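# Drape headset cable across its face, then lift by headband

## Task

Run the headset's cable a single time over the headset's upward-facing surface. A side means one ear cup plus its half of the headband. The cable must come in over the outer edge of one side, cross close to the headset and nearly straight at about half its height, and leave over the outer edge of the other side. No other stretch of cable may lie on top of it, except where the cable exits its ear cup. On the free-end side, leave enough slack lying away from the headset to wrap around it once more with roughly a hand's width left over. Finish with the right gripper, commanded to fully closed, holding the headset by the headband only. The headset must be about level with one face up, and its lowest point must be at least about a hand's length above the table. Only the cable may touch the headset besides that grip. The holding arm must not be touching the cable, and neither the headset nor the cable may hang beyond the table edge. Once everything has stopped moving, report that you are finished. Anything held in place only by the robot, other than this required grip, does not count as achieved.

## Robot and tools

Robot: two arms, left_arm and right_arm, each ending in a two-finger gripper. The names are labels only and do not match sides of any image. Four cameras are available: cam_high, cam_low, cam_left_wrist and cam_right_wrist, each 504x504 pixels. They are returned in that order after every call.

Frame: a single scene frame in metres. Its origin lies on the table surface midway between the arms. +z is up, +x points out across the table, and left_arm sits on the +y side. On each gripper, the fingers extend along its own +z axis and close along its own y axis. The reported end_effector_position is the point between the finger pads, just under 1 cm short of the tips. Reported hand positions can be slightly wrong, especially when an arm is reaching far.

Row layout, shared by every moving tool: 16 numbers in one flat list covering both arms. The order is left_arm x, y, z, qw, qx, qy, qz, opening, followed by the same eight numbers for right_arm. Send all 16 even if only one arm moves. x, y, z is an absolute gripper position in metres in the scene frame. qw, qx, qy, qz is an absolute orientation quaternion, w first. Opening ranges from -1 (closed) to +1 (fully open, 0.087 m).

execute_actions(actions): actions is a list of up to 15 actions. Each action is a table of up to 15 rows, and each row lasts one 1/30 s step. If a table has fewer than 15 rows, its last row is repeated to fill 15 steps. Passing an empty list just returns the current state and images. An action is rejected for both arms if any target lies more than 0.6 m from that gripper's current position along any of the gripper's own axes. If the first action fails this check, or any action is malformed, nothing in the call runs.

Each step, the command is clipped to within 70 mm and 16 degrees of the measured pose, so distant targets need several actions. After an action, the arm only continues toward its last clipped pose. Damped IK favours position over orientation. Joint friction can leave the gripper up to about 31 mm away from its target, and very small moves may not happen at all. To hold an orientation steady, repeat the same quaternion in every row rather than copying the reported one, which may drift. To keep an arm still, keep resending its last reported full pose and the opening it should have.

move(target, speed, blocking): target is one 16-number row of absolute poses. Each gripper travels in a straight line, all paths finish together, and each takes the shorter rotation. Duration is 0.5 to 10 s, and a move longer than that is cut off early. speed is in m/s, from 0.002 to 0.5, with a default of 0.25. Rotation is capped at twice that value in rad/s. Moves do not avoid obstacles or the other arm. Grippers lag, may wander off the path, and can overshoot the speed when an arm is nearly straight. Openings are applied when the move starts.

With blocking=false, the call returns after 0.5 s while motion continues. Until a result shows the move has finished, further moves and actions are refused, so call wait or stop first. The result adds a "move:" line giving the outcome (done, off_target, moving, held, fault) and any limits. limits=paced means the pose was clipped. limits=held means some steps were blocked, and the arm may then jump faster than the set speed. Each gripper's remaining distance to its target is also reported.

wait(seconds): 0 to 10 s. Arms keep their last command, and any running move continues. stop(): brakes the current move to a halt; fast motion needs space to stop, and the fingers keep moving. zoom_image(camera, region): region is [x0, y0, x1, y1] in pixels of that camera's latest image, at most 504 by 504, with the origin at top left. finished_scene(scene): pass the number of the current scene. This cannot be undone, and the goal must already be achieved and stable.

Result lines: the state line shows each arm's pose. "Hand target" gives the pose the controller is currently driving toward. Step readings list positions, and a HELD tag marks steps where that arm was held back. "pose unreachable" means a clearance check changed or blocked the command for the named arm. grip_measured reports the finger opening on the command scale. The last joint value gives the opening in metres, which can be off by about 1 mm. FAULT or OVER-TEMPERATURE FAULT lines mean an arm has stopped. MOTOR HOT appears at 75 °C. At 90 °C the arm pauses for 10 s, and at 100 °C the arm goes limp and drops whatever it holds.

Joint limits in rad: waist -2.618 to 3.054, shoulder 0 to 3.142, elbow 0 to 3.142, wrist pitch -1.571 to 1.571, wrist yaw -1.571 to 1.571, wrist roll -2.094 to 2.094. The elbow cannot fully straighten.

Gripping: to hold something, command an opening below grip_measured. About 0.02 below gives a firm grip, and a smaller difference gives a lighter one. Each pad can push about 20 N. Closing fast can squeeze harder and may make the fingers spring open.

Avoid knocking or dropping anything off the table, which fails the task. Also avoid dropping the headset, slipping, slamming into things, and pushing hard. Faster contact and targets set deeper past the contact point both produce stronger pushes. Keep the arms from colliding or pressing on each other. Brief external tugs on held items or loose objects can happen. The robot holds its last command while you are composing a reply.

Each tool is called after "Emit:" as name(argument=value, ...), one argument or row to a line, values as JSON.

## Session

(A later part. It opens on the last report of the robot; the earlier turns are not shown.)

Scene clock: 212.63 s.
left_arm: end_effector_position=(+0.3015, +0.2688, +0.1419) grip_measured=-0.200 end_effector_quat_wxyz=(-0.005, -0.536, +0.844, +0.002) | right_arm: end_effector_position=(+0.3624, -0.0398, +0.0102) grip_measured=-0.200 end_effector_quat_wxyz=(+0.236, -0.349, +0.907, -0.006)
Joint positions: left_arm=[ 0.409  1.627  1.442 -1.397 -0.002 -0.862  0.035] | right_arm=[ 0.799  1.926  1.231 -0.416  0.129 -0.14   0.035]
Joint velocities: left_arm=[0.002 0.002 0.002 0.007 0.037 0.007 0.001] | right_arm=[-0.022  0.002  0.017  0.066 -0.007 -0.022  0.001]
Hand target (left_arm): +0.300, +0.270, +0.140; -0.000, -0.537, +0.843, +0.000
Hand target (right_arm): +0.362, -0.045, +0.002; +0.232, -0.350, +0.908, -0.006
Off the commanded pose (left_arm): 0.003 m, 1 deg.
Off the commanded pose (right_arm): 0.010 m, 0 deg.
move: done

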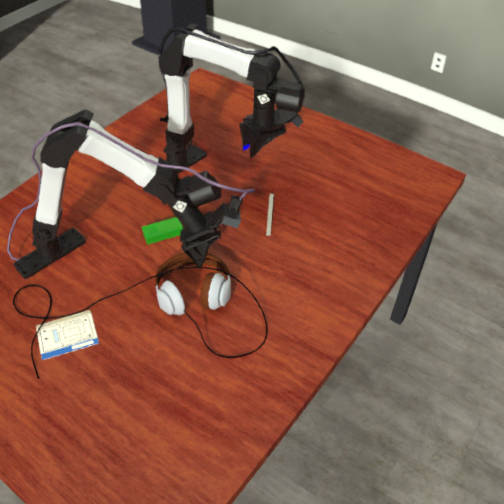

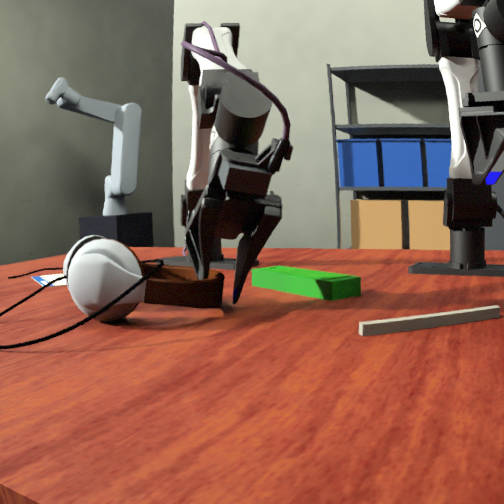

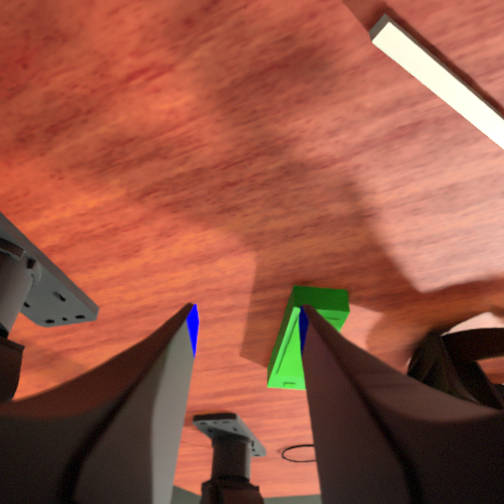

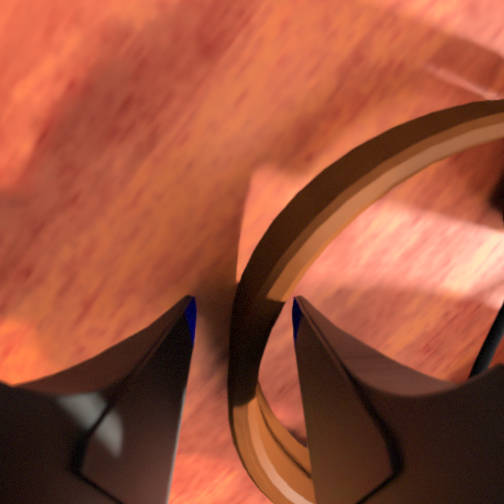

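Emit:
execute_actions(
  actions=[
    [[0.30,0.27,0.14,0,-0.537,0.843,0,-0.2, 0.3625,-0.041,0.010,0.234,-0.350,0.907,-0.006,-0.25],[0.30,0.27,0.14,0,-0.537,0.843,0,-0.2, 0.3625,-0.041,0.010,0.234,-0.350,0.907,-0.006,-0.3],[0.30,0.27,0.14,0,-0.537,0.843,0,-0.2, 0.3625,-0.041,0.010,0.234,-0.350,0.907,-0.006,-0.35],[0.30,0.27,0.14,0,-0.537,0.843,0,-0.2, 0.3625,-0.041,0.010,0.234,-0.350,0.907,-0.006,-0.4],[0.30,0.27,0.14,0,-0.537,0.843,0,-0.2, 0.3625,-0.041,0.010,0.234,-0.350,0.907,-0.006,-0.44],[0.30,0.27,0.14,0,-0.537,0.843,0,-0.2, 0.3625,-0.041,0.010,0.234,-0.350,0.907,-0.006,-0.48],[0.30,0.27,0.14,0,-0.537,0.843,0,-0.2, 0.3625,-0.041,0.010,0.234,-0.350,0.907,-0.006,-0.52],[0.30,0.27,0.14,0,-0.537,0.843,0,-0.2, 0.3625,-0.041,0.010,0.234,-0.350,0.907,-0.006,-0.55],[0.30,0.27,0.14,0,-0.537,0.843,0,-0.2, 0.3625,-0.041,0.010,0.234,-0.350,0.907,-0.006,-0.58],[0.30,0.27,0.14,0,-0.537,0.843,0,-0.2, 0.3625,-0.041,0.010,0.234,-0.350,0.907,-0.006,-0.61],[0.30,0.27,0.14,0,-0.537,0.843,0,-0.2, 0.3625,-0.041,0.010,0.234,-0.350,0.907,-0.006,-0.64],[0.30,0.27,0.14,0,-0.537,0.843,0,-0.2, 0.3625,-0.041,0.010,0.234,-0.350,0.907,-0.006,-0.67],[0.30,0.27,0.14,0,-0.537,0.843,0,-0.2, 0.3625,-0.041,0.010,0.234,-0.350,0.907,-0.006,-0.69],[0.30,0.27,0.14,0,-0.537,0.843,0,-0.2, 0.3625,-0.041,0.010,0.234,-0.350,0.907,-0.006,-0.71],[0.30,0.27,0.14,0,-0.537,0.843,0,-0.2, 0.3625,-0.041,0.010,0.234,-0.350,0.907,-0.006,-0.73]],
    [[0.30,0.27,0.14,0,-0.537,0.843,0,-0.2, 0.3625,-0.041,0.010,0.234,-0.350,0.907,-0.006,-0.75],[0.30,0.27,0.14,0,-0.537,0.843,0,-0.2, 0.3625,-0.041,0.010,0.234,-0.350,0.907,-0.006,-0.77],[0.30,0.27,0.14,0,-0.537,0.843,0,-0.2, 0.3625,-0.041,0.010,0.234,-0.350,0.907,-0.006,-0.79],[0.30,0.27,0.14,0,-0.537,0.843,0,-0.2, 0.3625,-0.041,0.010,0.234,-0.350,0.907,-0.006,-0.81],[0.30,0.27,0.14,0,-0.537,0.843,0,-0.2, 0.3625,-0.041,0.010,0.234,-0.350,0.907,-0.006,-0.83],[0.30,0.27,0.14,0,-0.537,0.843,0,-0.2, 0.3625,-0.041,0.010,0.234,-0.350,0.907,-0.006,-0.85],[0.30,0.27,0.14,0,-0.537,0.843,0,-0.2, 0.3625,-0.041,0.010,0.234,-0.350,0.907,-0.006,-0.87],[0.30,0.27,0.14,0,-0.537,0.843,0,-0.2, 0.3625,-0.041,0.010,0.234,-0.350,0.907,-0.006,-0.89],[0.30,0.27,0.14,0,-0.537,0.843,0,-0.2, 0.3625,-0.041,0.010,0.234,-0.350,0.907,-0.006,-0.91],[0.30,0.27,0.14,0,-0.537,0.843,0,-0.2, 0.3625,-0.041,0.010,0.234,-0.350,0.907,-0.006,-0.93],[0.30,0.27,0.14,0,-0.537,0.843,0,-0.2, 0.3625,-0.041,0.010,0.234,-0.350,0.907,-0.006,-0.95],[0.30,0.27,0.14,0,-0.537,0.843,0,-0.2, 0.3625,-0.041,0.010,0.234,-0.350,0.907,-0.006,-0.97],[0.30,0.27,0.14,0,-0.537,0.843,0,-0.2, 0.3625,-0.041,0.010,0.234,-0.350,0.907,-0.006,-0.99],[0.30,0.27,0.14,0,-0.537,0.843,0,-0.2, 0.3625,-0.041,0.010,0.234,-0.350,0.907,-0.006,-1]],
  ],
)

Scene clock: 215.37 s.
left_arm: end_effector_position=(+0.3015, +0.2688, +0.1419) grip_measured=-0.200 end_effector_quat_wxyz=(-0.005, -0.536, +0.844, +0.002) | right_arm: end_effector_position=(+0.3609, -0.0384, +0.0098) grip_measured=-0.793 end_effector_quat_wxyz=(+0.233, -0.350, +0.907, -0.001)
Joint positions: left_arm=[ 0.409  1.627  1.442 -1.397 -0.002 -0.862  0.035] | right_arm=[ 0.799  1.926  1.231 -0.419  0.118 -0.139  0.009]
Joint velocities: left_arm=[ 0.002 -0.002 -0.007 -0.022  0.125  0.007 -0.   ] | right_arm=[ 0.002 -0.002  0.002  0.007  0.007 -0.022  0.   ]
Hand target (left_arm): +0.300, +0.270, +0.140; -0.000, -0.537, +0.843, +0.000
Hand target (right_arm): +0.362, -0.041, +0.010; +0.234, -0.350, +0.907, -0.006
Off the commanded pose (left_arm): 0.003 m, 1 deg.
Off the commanded pose (right_arm): 0.003 m, 1 deg.
Step readings (end_effector_position; steps 1 to 15: 1st action; 16 to 30: 2nd action):
0: left_arm (+0.3015, +0.2688, +0.1419) | right_arm (+0.3627, -0.0395, +0.0103)
1: left_arm (+0.3015, +0.2688, +0.1419) | right_arm (+0.3627, -0.0395, +0.0103)
2: left_arm (+0.3015, +0.2688, +0.1419) | right_arm (+0.3627, -0.0395, +0.0103)
4: left_arm (+0.3015, +0.2688, +0.1419) | right_arm (+0.3627, -0.0395, +0.0103)
8: left_arm (+0.3015, +0.2688, +0.1419) | right_arm (+0.3627, -0.0395, +0.0103)
15: left_arm (+0.3015, +0.2688, +0.1419) | right_arm (+0.3625, -0.0396, +0.0103)
16: left_arm (+0.3015, +0.2688, +0.1419) | right_arm (+0.3625, -0.0396, +0.0103)
17: left_arm (+0.3015, +0.2688, +0.1419) | right_arm (+0.3625, -0.0396, +0.0103)
19: left_arm (+0.3015, +0.2688, +0.1419) | right_arm (+0.3621, -0.0389, +0.0102)
23: left_arm (+0.3015, +0.2688, +0.1419) | right_arm (+0.3611, -0.0388, +0.0098)
30: end_effector_position above

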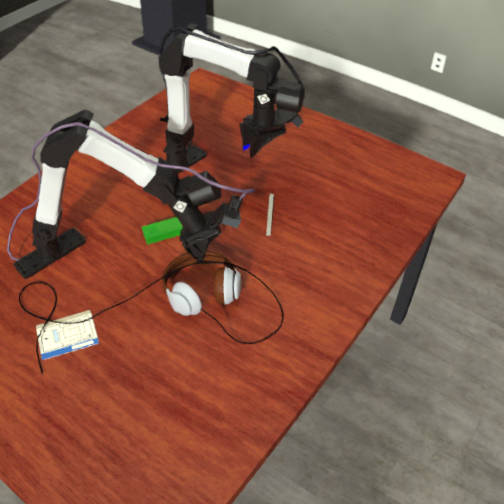

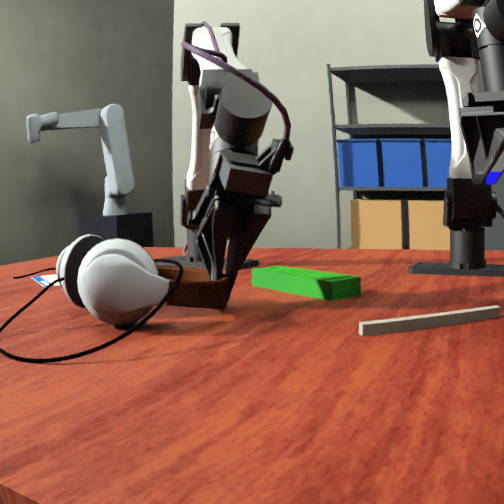

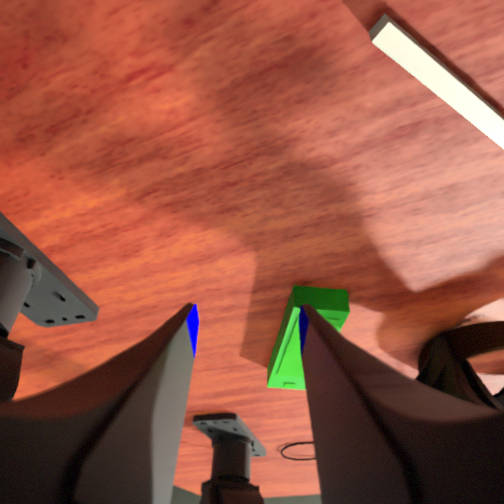

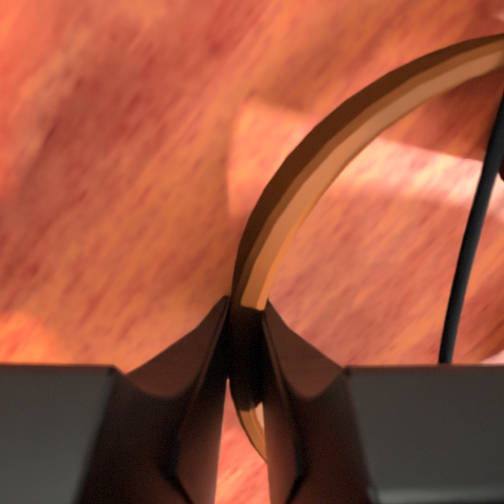

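Emit:
zoom_image(
  camera="cam_high",
  region=[120,200,320,360],
)

Region (120, 200, 320, 360) of cam_high's 504x504 image, scaled by 2.520, with more detail than that image has; it fills the top 403 rows of this view, and the rest is white.

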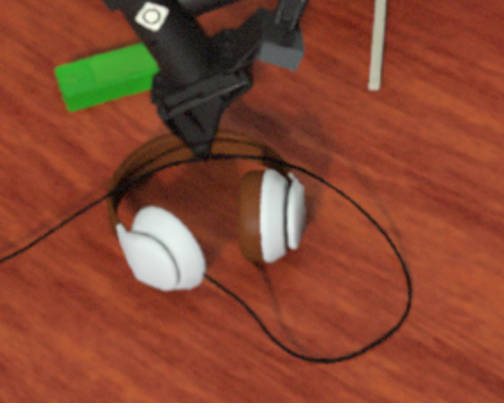

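Emit:
move(
  target=[0.30,0.27,0.14,0,-0.537,0.843,0,-0.2, 0.355,-0.035,0.12,0.219,-0.342,0.913,0.036,-1],
  speed=0.06,
)

Scene clock: 219.20 s.
left_arm: end_effector_position=(+0.3015, +0.2688, +0.1419) grip_measured=-0.200 end_effector_quat_wxyz=(-0.005, -0.536, +0.844, +0.002) | right_arm: end_effector_position=(+0.3458, -0.0326, +0.0996) grip_measured=-0.793 end_effector_quat_wxyz=(+0.191, -0.352, +0.916, +0.036)
Joint positions: left_arm=[ 0.409  1.627  1.442 -1.397 -0.002 -0.862  0.035] | right_arm=[ 0.79   1.855  1.531 -0.856  0.024 -0.121  0.009]
Joint velocities: left_arm=[ 0.007  0.007 -0.007 -0.066  0.022  0.022 -0.   ] | right_arm=[-0.007  0.017 -0.007 -0.022  0.007  0.007 -0.002]
Hand target (left_arm): +0.300, +0.270, +0.140; -0.000, -0.537, +0.843, +0.000
Hand target (right_arm): +0.357, -0.034, +0.120; +0.219, -0.342, +0.913, +0.036
Off the commanded pose (left_arm): 0.003 m, 1 deg.
Off the commanded pose (right_arm): 0.022 m, 3 deg.
move: off_target (right_arm)

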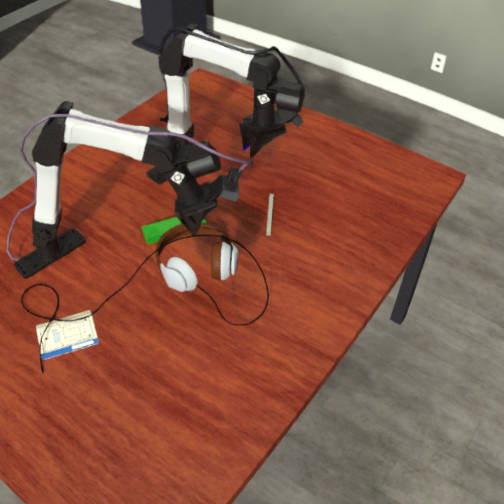

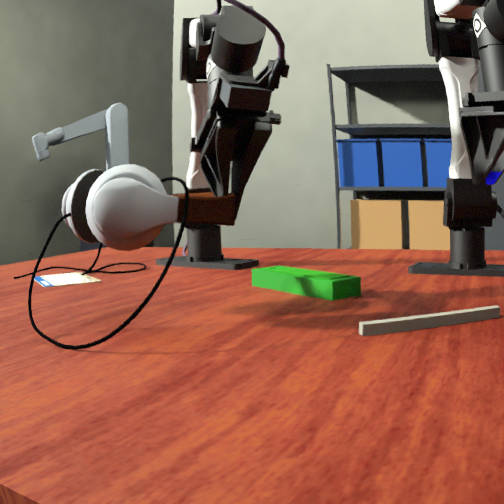

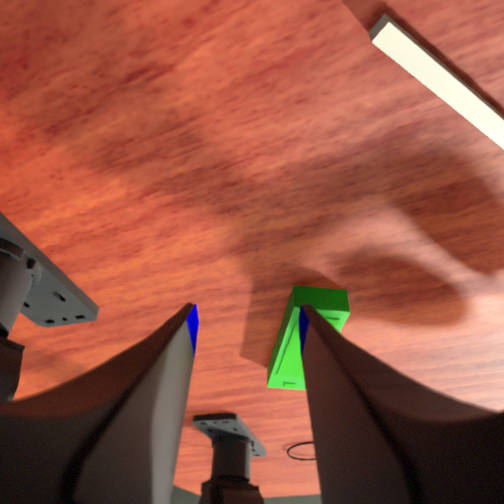

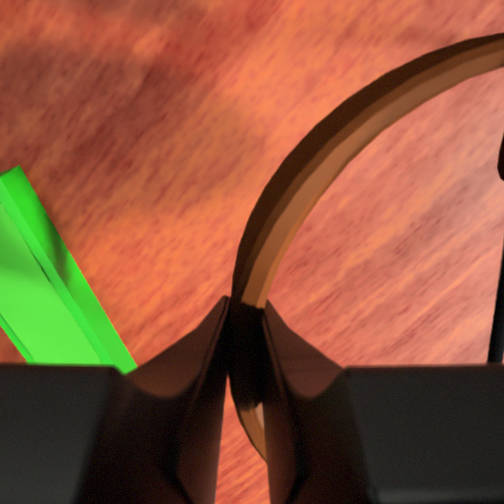

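Emit:
move(
  target=[0.30,0.27,0.14,0,-0.537,0.843,0,-0.2, 0.355,-0.035,0.285,0.219,-0.342,0.913,0.036,-1],
  speed=0.07,
)

Scene clock: 222.43 s.
left_arm: end_effector_position=(+0.3015, +0.2688, +0.1419) grip_measured=-0.200 end_effector_quat_wxyz=(-0.005, -0.536, +0.844, +0.002) | right_arm: end_effector_position=(+0.3540, -0.0244, +0.2701) grip_measured=-0.793 end_effector_quat_wxyz=(+0.230, -0.349, +0.907, +0.052)
Joint positions: left_arm=[ 0.409  1.627  1.442 -1.397 -0.002 -0.862  0.035] | right_arm=[ 0.79   2.063  2.533 -1.564  0.013 -0.121  0.009]
Joint velocities: left_arm=[ 0.007  0.002 -0.017 -0.022  0.037  0.022 -0.001] | right_arm=[-0.002 -0.002  0.007 -0.081 -0.037  0.066  0.   ]
Hand target (left_arm): +0.300, +0.270, +0.140; -0.000, -0.537, +0.843, +0.000
Hand target (right_arm): +0.358, -0.032, +0.285; +0.255, -0.340, +0.904, +0.044
Off the commanded pose (left_arm): 0.003 m, 1 deg.
Off the commanded pose (right_arm): 0.018 m, 2 deg.
joint sent to its limit (right arm) — the command would take joint 4 (wrist pitch) past its lower limit, so that joint was sent only as far as its limit.
move: off_target (right_arm)

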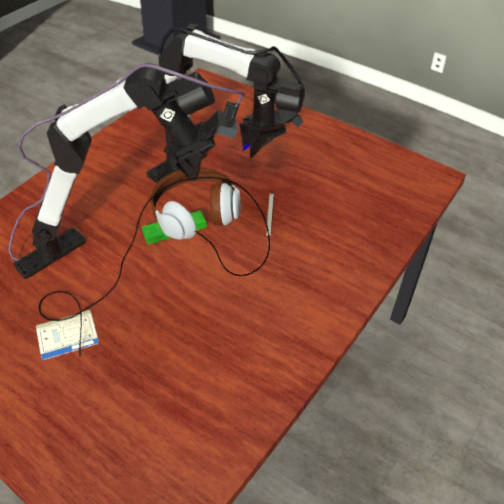

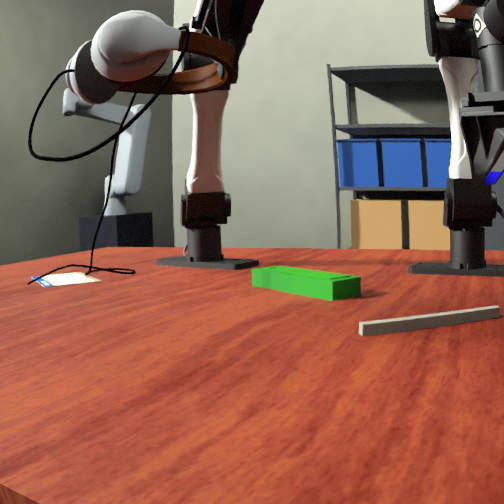

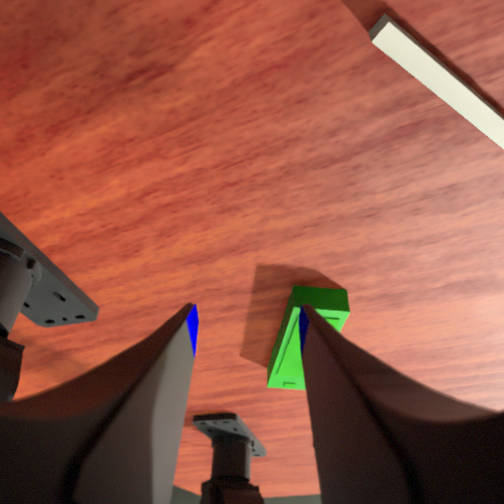

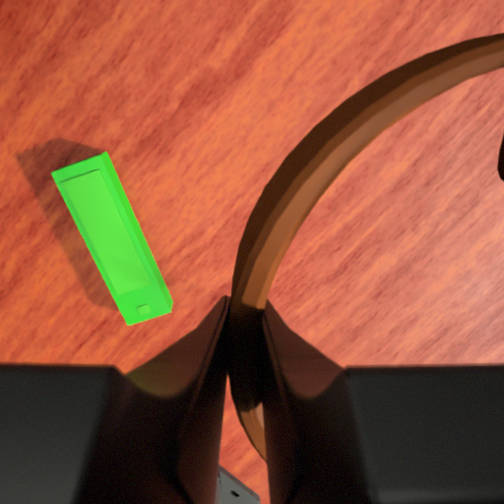

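Emit:
zoom_image(
  camera="cam_high",
  region=[110,120,310,290],
)

Emit:
zoom_image(
  camera="cam_low",
  region=[0,0,300,200],
)

Region (110, 120, 310, 290) of cam_high's 504x504 image, scaled by 2.520, with more detail than that image has; it fills the top 428 rows of this view, and the rest is white.

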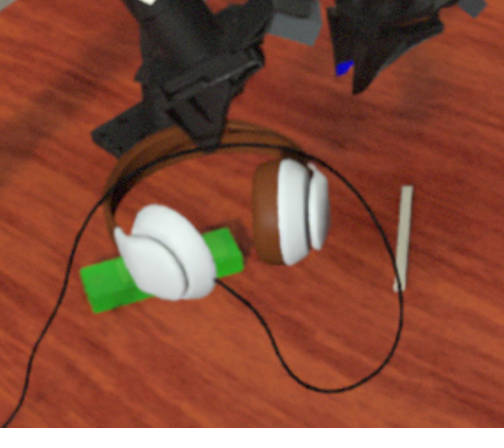

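Region (0, 0, 300, 200) of cam_low's 504x504 image, scaled by 1.680, with more detail than that image has.

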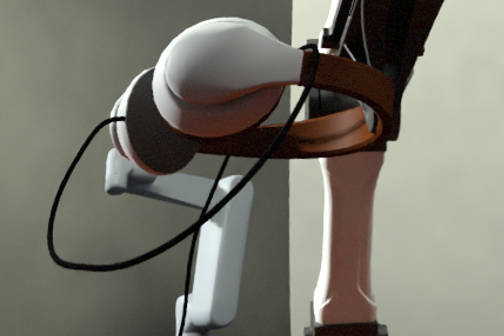

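Emit:
move(
  target=[0.30,0.27,0.14,0,-0.537,0.843,0,-0.2, 0.350,-0.026,0.268,0.208,-0.343,0.914,0.062,-1],
  speed=0.03,
)

Scene clock: 227.17 s.
left_arm: end_effector_position=(+0.3015, +0.2688, +0.1419) grip_measured=-0.200 end_effector_quat_wxyz=(-0.005, -0.536, +0.844, +0.002) | right_arm: end_effector_position=(+0.3495, -0.0180, +0.2700) grip_measured=-0.793 end_effector_quat_wxyz=(+0.225, -0.348, +0.907, +0.073)
Joint positions: left_arm=[ 0.409  1.627  1.442 -1.397 -0.002 -0.862  0.035] | right_arm=[ 0.79   2.063  2.533 -1.564 -0.029 -0.109  0.009]
Joint velocities: left_arm=[-0.007  0.012 -0.022 -0.022  0.081 -0.037 -0.001] | right_arm=[ 0.002 -0.012  0.007  0.007 -0.007 -0.051 -0.001]
Hand target (left_arm): +0.300, +0.270, +0.140; -0.000, -0.537, +0.843, +0.000
Hand target (right_arm): +0.350, -0.026, +0.268; +0.219, -0.342, +0.912, +0.065
Off the commanded pose (left_arm): 0.003 m, 1 deg.
Off the commanded pose (right_arm): 0.008 m, 2 deg.
joint sent to its limit (right arm) — the command would take joint 4 (wrist pitch) past its lower limit, so that joint was sent only as far as its limit.
move: done

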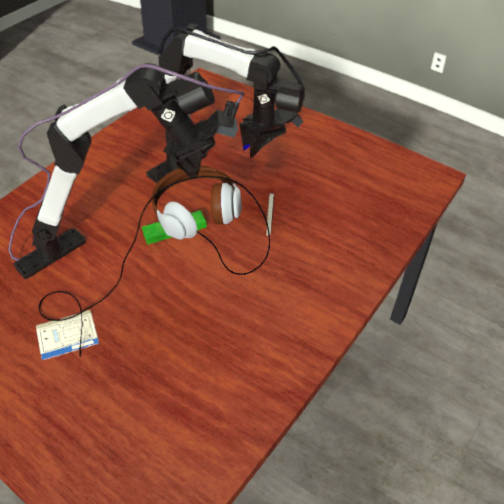

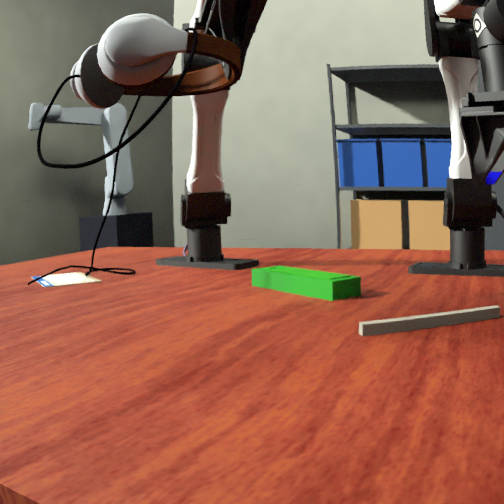

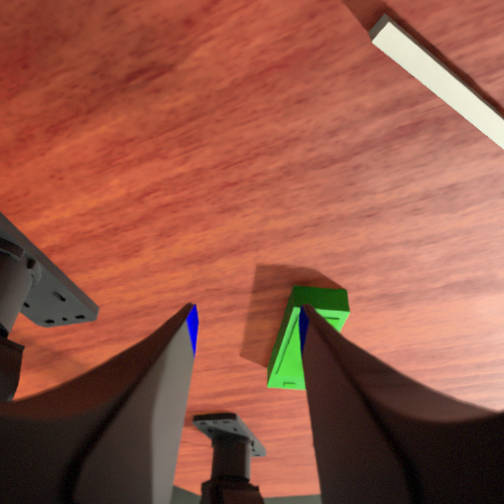

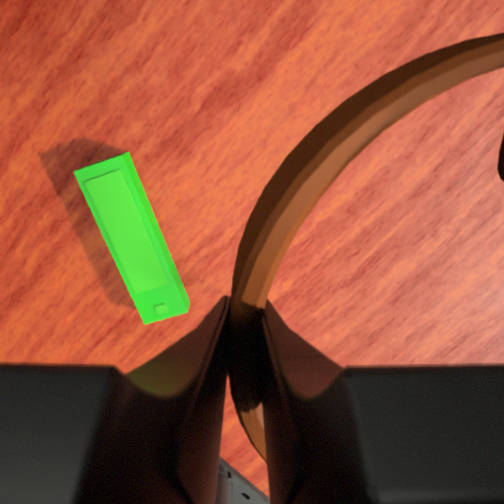

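Emit:
zoom_image(
  camera="cam_high",
  region=[135,150,265,250],
)

Region (135, 150, 265, 250) of cam_high's 504x504 image, scaled by 3.877, with more detail than that image has; it fills the top 388 rows of this view, and the rest is white.

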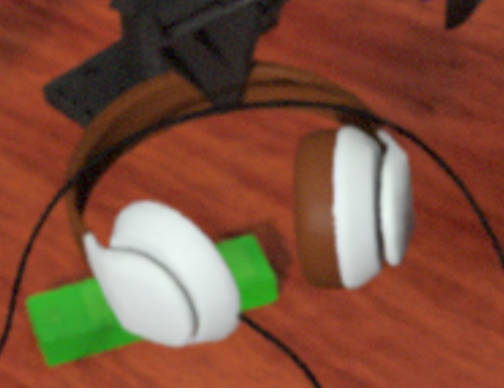

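Emit:
move(
  target=[0.30,0.27,0.14,0,-0.537,0.843,0,-0.2, 0.350,-0.022,0.272,0.160,-0.289,0.913,0.238,-1],
  speed=0.08,
)

Emit:
zoom_image(
  camera="cam_high",
  region=[125,140,275,260],
)

Scene clock: 232.43 s.
left_arm: end_effector_position=(+0.3016, +0.2688, +0.1419) grip_measured=-0.200 end_effector_quat_wxyz=(-0.005, -0.536, +0.844, +0.002) | right_arm: end_effector_position=(+0.3498, -0.0183, +0.2750) grip_measured=-0.793 end_effector_quat_wxyz=(+0.178, -0.293, +0.908, +0.242)
Joint positions: left_arm=[ 0.409  1.627  1.442 -1.397 -0.002 -0.862  0.035] | right_arm=[ 0.622  2.073  2.52  -1.564 -0.424 -0.076  0.009]
Joint velocities: left_arm=[-0.007  0.007  0.007 -0.051 -0.007  0.066  0.   ] | right_arm=[-0.007 -0.002  0.012  0.007 -0.037  0.066 -0.001]
Hand target (left_arm): +0.300, +0.270, +0.140; +0.000, -0.537, +0.843, +0.000
Hand target (right_arm): +0.350, -0.022, +0.272; +0.171, -0.286, +0.911, +0.243
Off the commanded pose (left_arm): 0.003 m, 1 deg.
Off the commanded pose (right_arm): 0.005 m, 2 deg.
joint sent to its limit (right arm) — the command would take joint 4 (wrist pitch) past its lower limit, so that joint was sent only as far as its limit.
move: done

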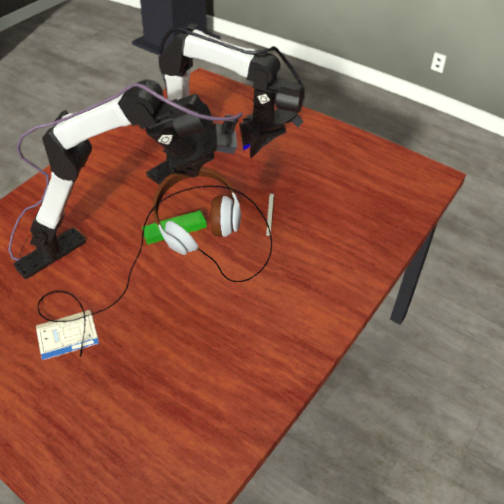

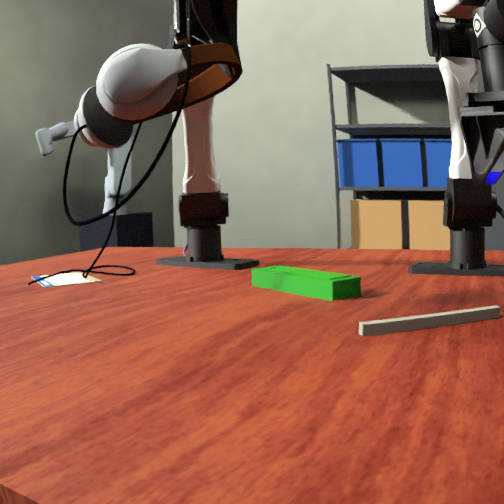

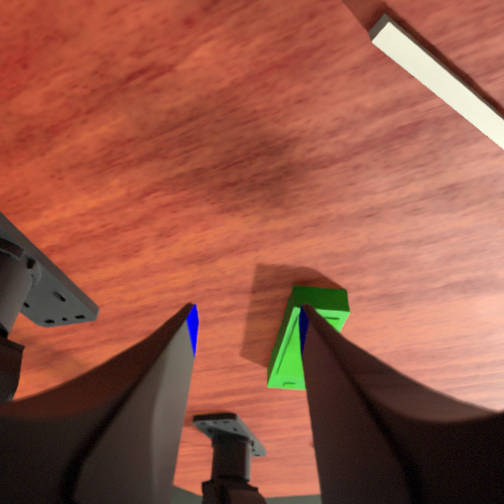

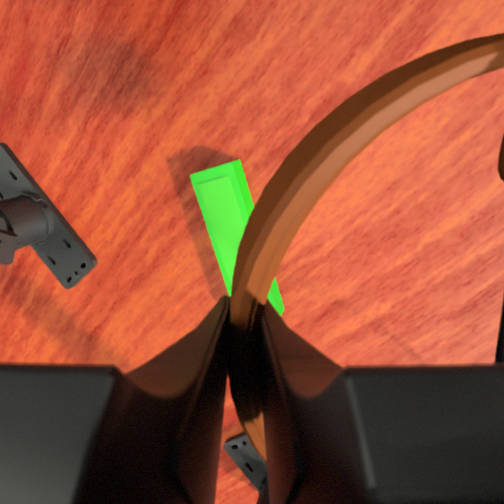

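Region (125, 140, 275, 260) of cam_high's 504x504 image, scaled by 3.360, with more detail than that image has; it fills the top 403 rows of this view, and the rest is white.

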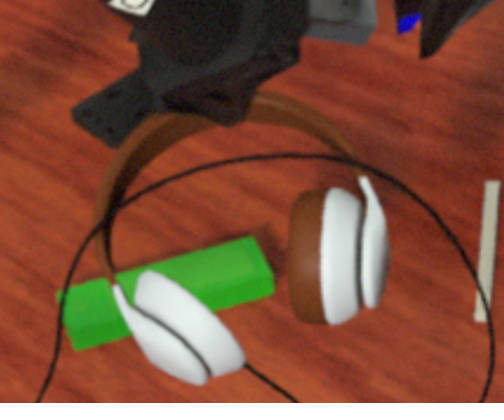

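Emit:
execute_actions(
  actions=[],
)

Scene clock: 233.80 s.
left_arm: end_effector_position=(+0.3016, +0.2688, +0.1419) grip_measured=-0.200 end_effector_quat_wxyz=(-0.005, -0.536, +0.844, +0.002) | right_arm: end_effector_position=(+0.3496, -0.0180, +0.2752) grip_measured=-0.793 end_effector_quat_wxyz=(+0.177, -0.293, +0.908, +0.243)
Joint positions: left_arm=[ 0.409  1.627  1.442 -1.397 -0.002 -0.862  0.035] | right_arm=[ 0.622  2.073  2.52  -1.564 -0.427 -0.076  0.009]
Joint velocities: left_arm=[-0.007 -0.002  0.012  0.022  0.022  0.095 -0.   ] | right_arm=[-0.002 -0.012 -0.017 -0.022 -0.022 -0.037  0.   ]
Hand target (left_arm): +0.300, +0.270, +0.140; +0.000, -0.537, +0.843, +0.000
Hand target (right_arm): +0.350, -0.022, +0.272; +0.171, -0.286, +0.911, +0.243
Off the commanded pose (left_arm): 0.003 m, 1 deg.
Off the commanded pose (right_arm): 0.005 m, 2 deg.

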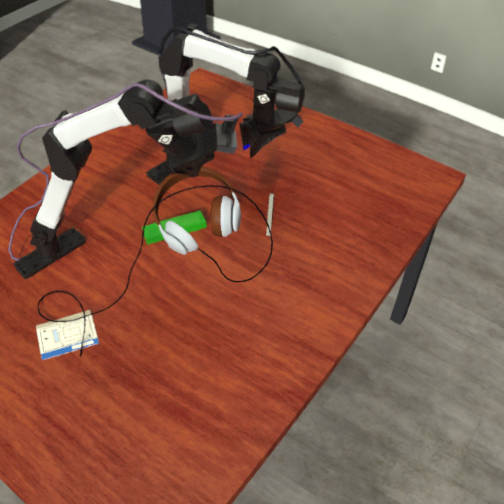

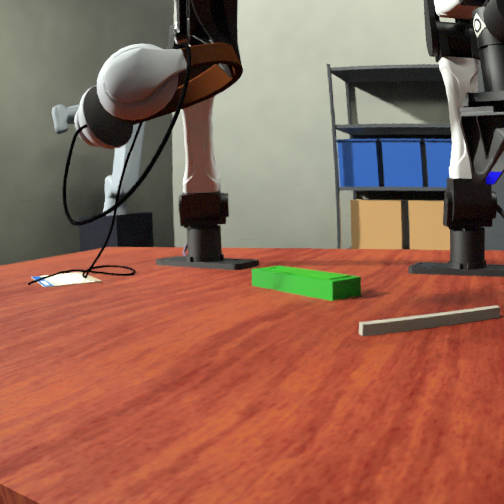

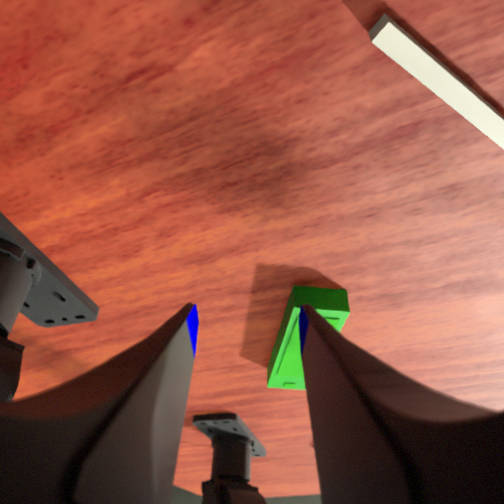

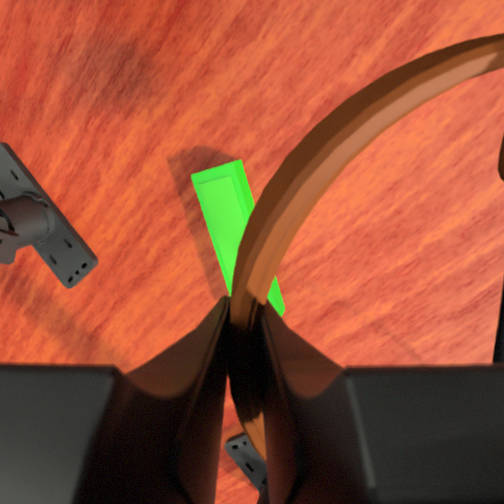

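Emit:
zoom_image(
  camera="cam_high",
  region=[130, 150, 290, 290],
)

Emit:
zoom_image(
  camera="cam_low",
  region=[30, 20, 270, 240],
)

Region (130, 150, 290, 290) of cam_high's 504x504 image, scaled by 3.150, with more detail than that image has; it fills the top 441 rows of this view, and the rest is white.

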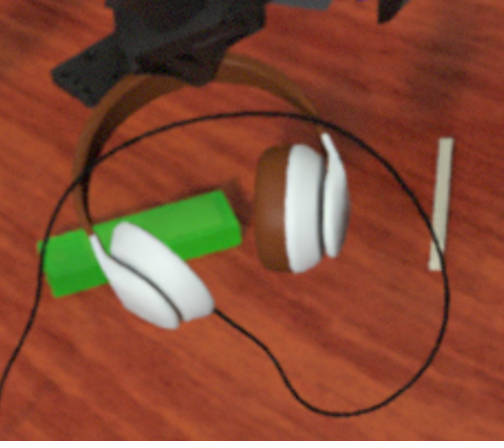

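Region (30, 20, 270, 240) of cam_low's 504x504 image, scaled by 2.100, with more detail than that image has; it fills the top 462 rows of this view, and the rest is white.

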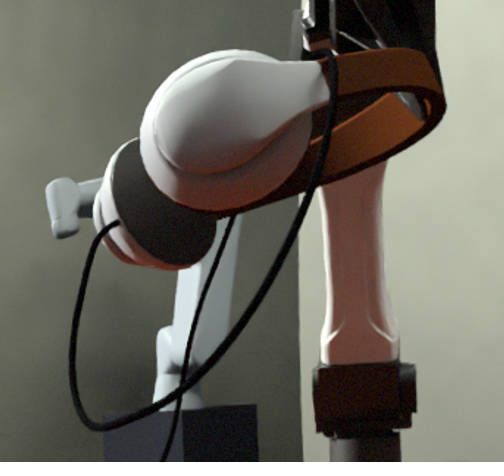

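Emit:
move(
  target=[0.16,0.40,0.14, 0,-0.537,0.843,0, -0.2, 0.27,0.09,0.262, 0.142,-0.294,0.916,0.232, -1],
  speed=0.12,
)

Scene clock: 239.77 s.
left_arm: end_effector_position=(+0.1582, +0.4007, +0.1424) grip_measured=-0.200 end_effector_quat_wxyz=(-0.002, -0.537, +0.844, +0.002) | right_arm: end_effector_position=(+0.2628, +0.0824, +0.2517) grip_measured=-0.793 end_effector_quat_wxyz=(+0.112, -0.294, +0.923, +0.220)
Joint positions: left_arm=[ 1.147  1.473  1.295 -1.395 -0.005 -0.126  0.035] | right_arm=[ 0.972  2.085  2.452 -1.516 -0.278  0.243  0.009]
Joint velocities: left_arm=[-0.002  0.012 -0.007 -0.022 -0.022  0.037 -0.   ] | right_arm=[-0.017 -0.007 -0.007 -0.037  0.037 -0.051 -0.001]
Hand target (left_arm): +0.158, +0.402, +0.140; +0.003, -0.537, +0.843, +0.001
Hand target (right_arm): +0.269, +0.090, +0.262; +0.142, -0.295, +0.917, +0.228
Off the commanded pose (left_arm): 0.003 m, 0 deg.
Off the commanded pose (right_arm): 0.015 m, 4 deg.
move: off_target (right_arm)

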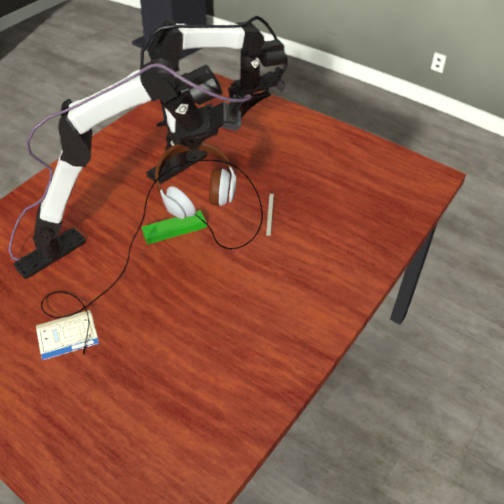

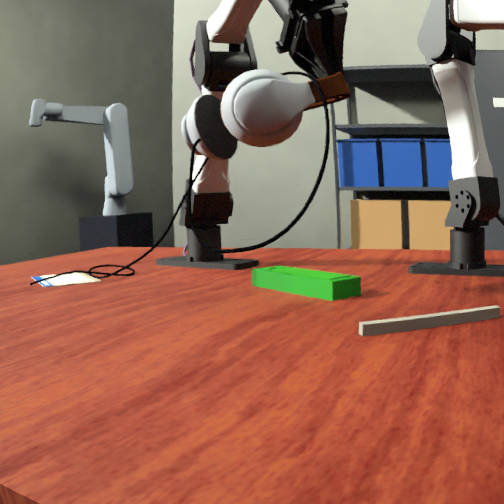

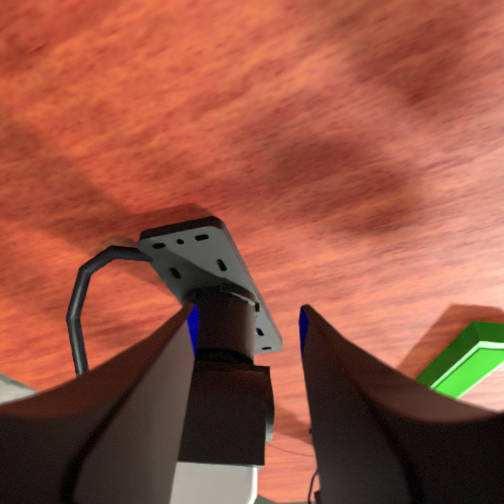

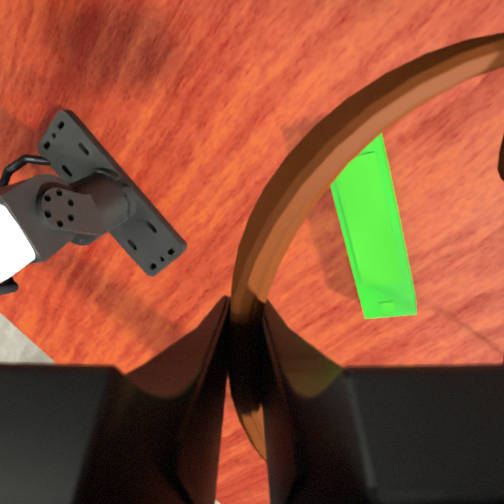

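Emit:
zoom_image(
  camera="cam_high",
  region=[120, 120, 280, 260],
)

Emit:
zoom_image(
  camera="cam_low",
  region=[160, 30, 380, 260],
)

Region (120, 120, 280, 260) of cam_high's 504x504 image, scaled by 3.150, with more detail than that image has; it fills the top 441 rows of this view, and the rest is white.

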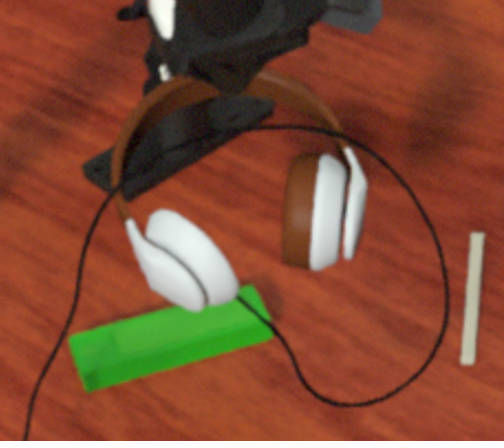

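Region (160, 30, 380, 260) of cam_low's 504x504 image, scaled by 2.191, with more detail than that image has; it fills the left 482 columns of this view, and the rest is white.

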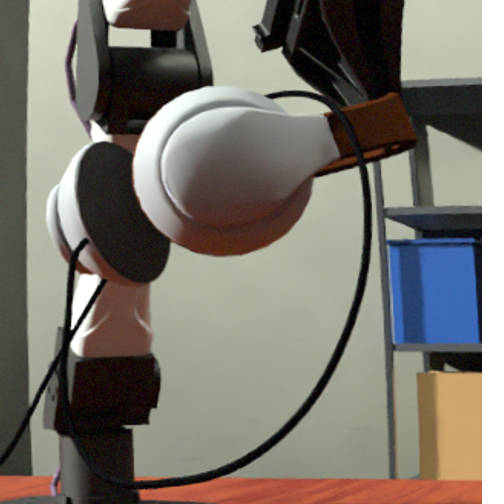

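Emit:
move(
  target=[0.16,0.40,0.14, 0,-0.537,0.843,0, -0.2, 0.235,0.165,0.262, 0.142,-0.294,0.916,0.232, -1],
  speed=0.12,
)

Emit:
zoom_image(
  camera="cam_high",
  region=[120, 100, 280, 240],
)

Scene clock: 241.80 s.
left_arm: end_effector_position=(+0.1581, +0.4007, +0.1424) grip_measured=-0.200 end_effector_quat_wxyz=(-0.002, -0.536, +0.844, +0.002) | right_arm: end_effector_position=(+0.2342, +0.1645, +0.2501) grip_measured=-0.793 end_effector_quat_wxyz=(+0.139, -0.292, +0.915, +0.240)
Joint positions: left_arm=[ 1.147  1.473  1.295 -1.395 -0.005 -0.124  0.035] | right_arm=[ 1.154  2.313  2.817 -1.544 -0.196  0.416  0.009]
Joint velocities: left_arm=[-0.002 -0.002 -0.002  0.022  0.022 -0.037 -0.002] | right_arm=[ 0.002  0.017  0.012  0.022 -0.022  0.051 -0.   ]
Hand target (left_arm): +0.160, +0.400, +0.140; -0.000, -0.537, +0.843, -0.000
Hand target (right_arm): +0.235, +0.165, +0.261; +0.157, -0.290, +0.912, +0.245
Off the commanded pose (left_arm): 0.003 m, 0 deg.
Off the commanded pose (right_arm): 0.012 m, 1 deg.
elbow stopped short (right arm): the move would have taken joint 3 (elbow) straighter than the controller allows; a more bent joint 3 avoids this.
move: off_target (right_arm)

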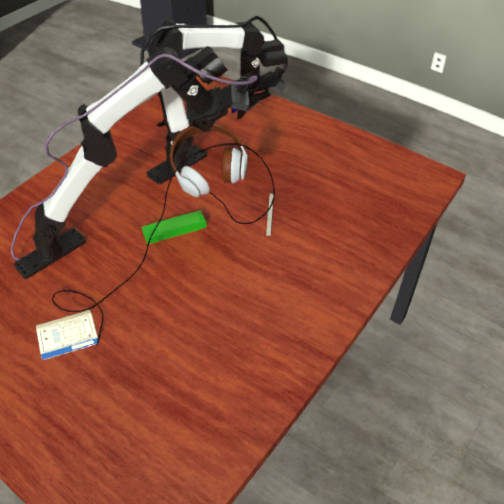

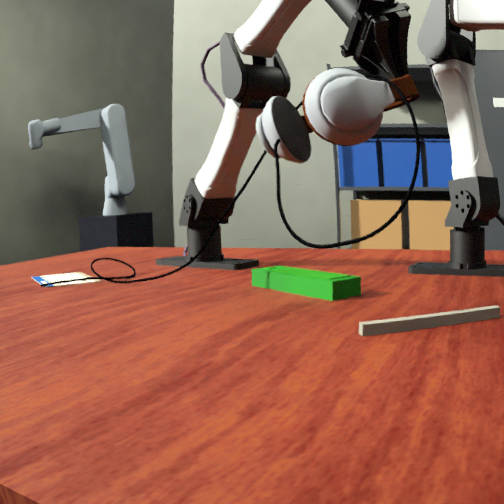

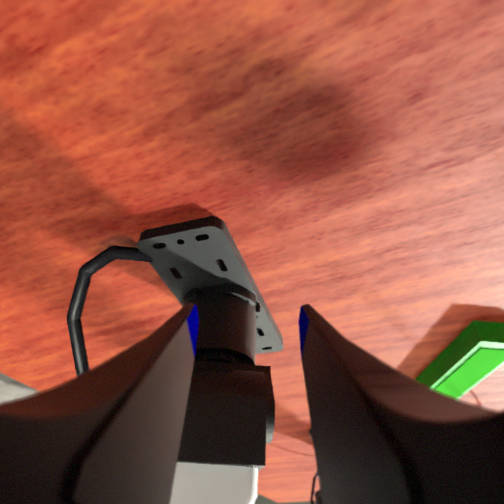

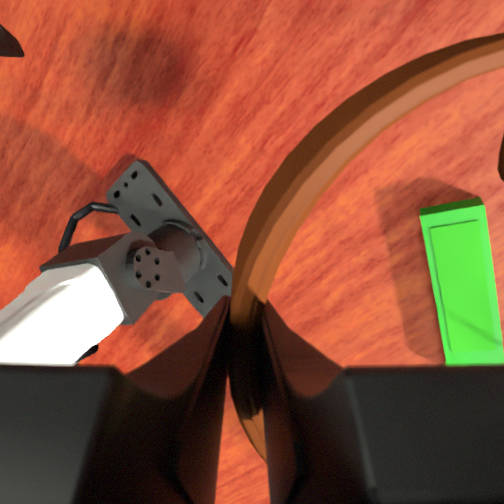

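Region (120, 100, 280, 240) of cam_high's 504x504 image, scaled by 3.150, with more detail than that image has; it fills the top 441 rows of this view, and the rest is white.

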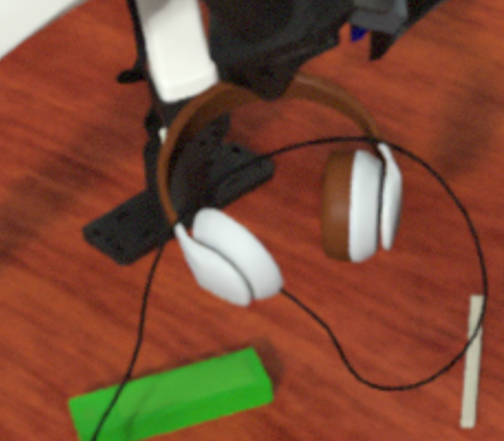

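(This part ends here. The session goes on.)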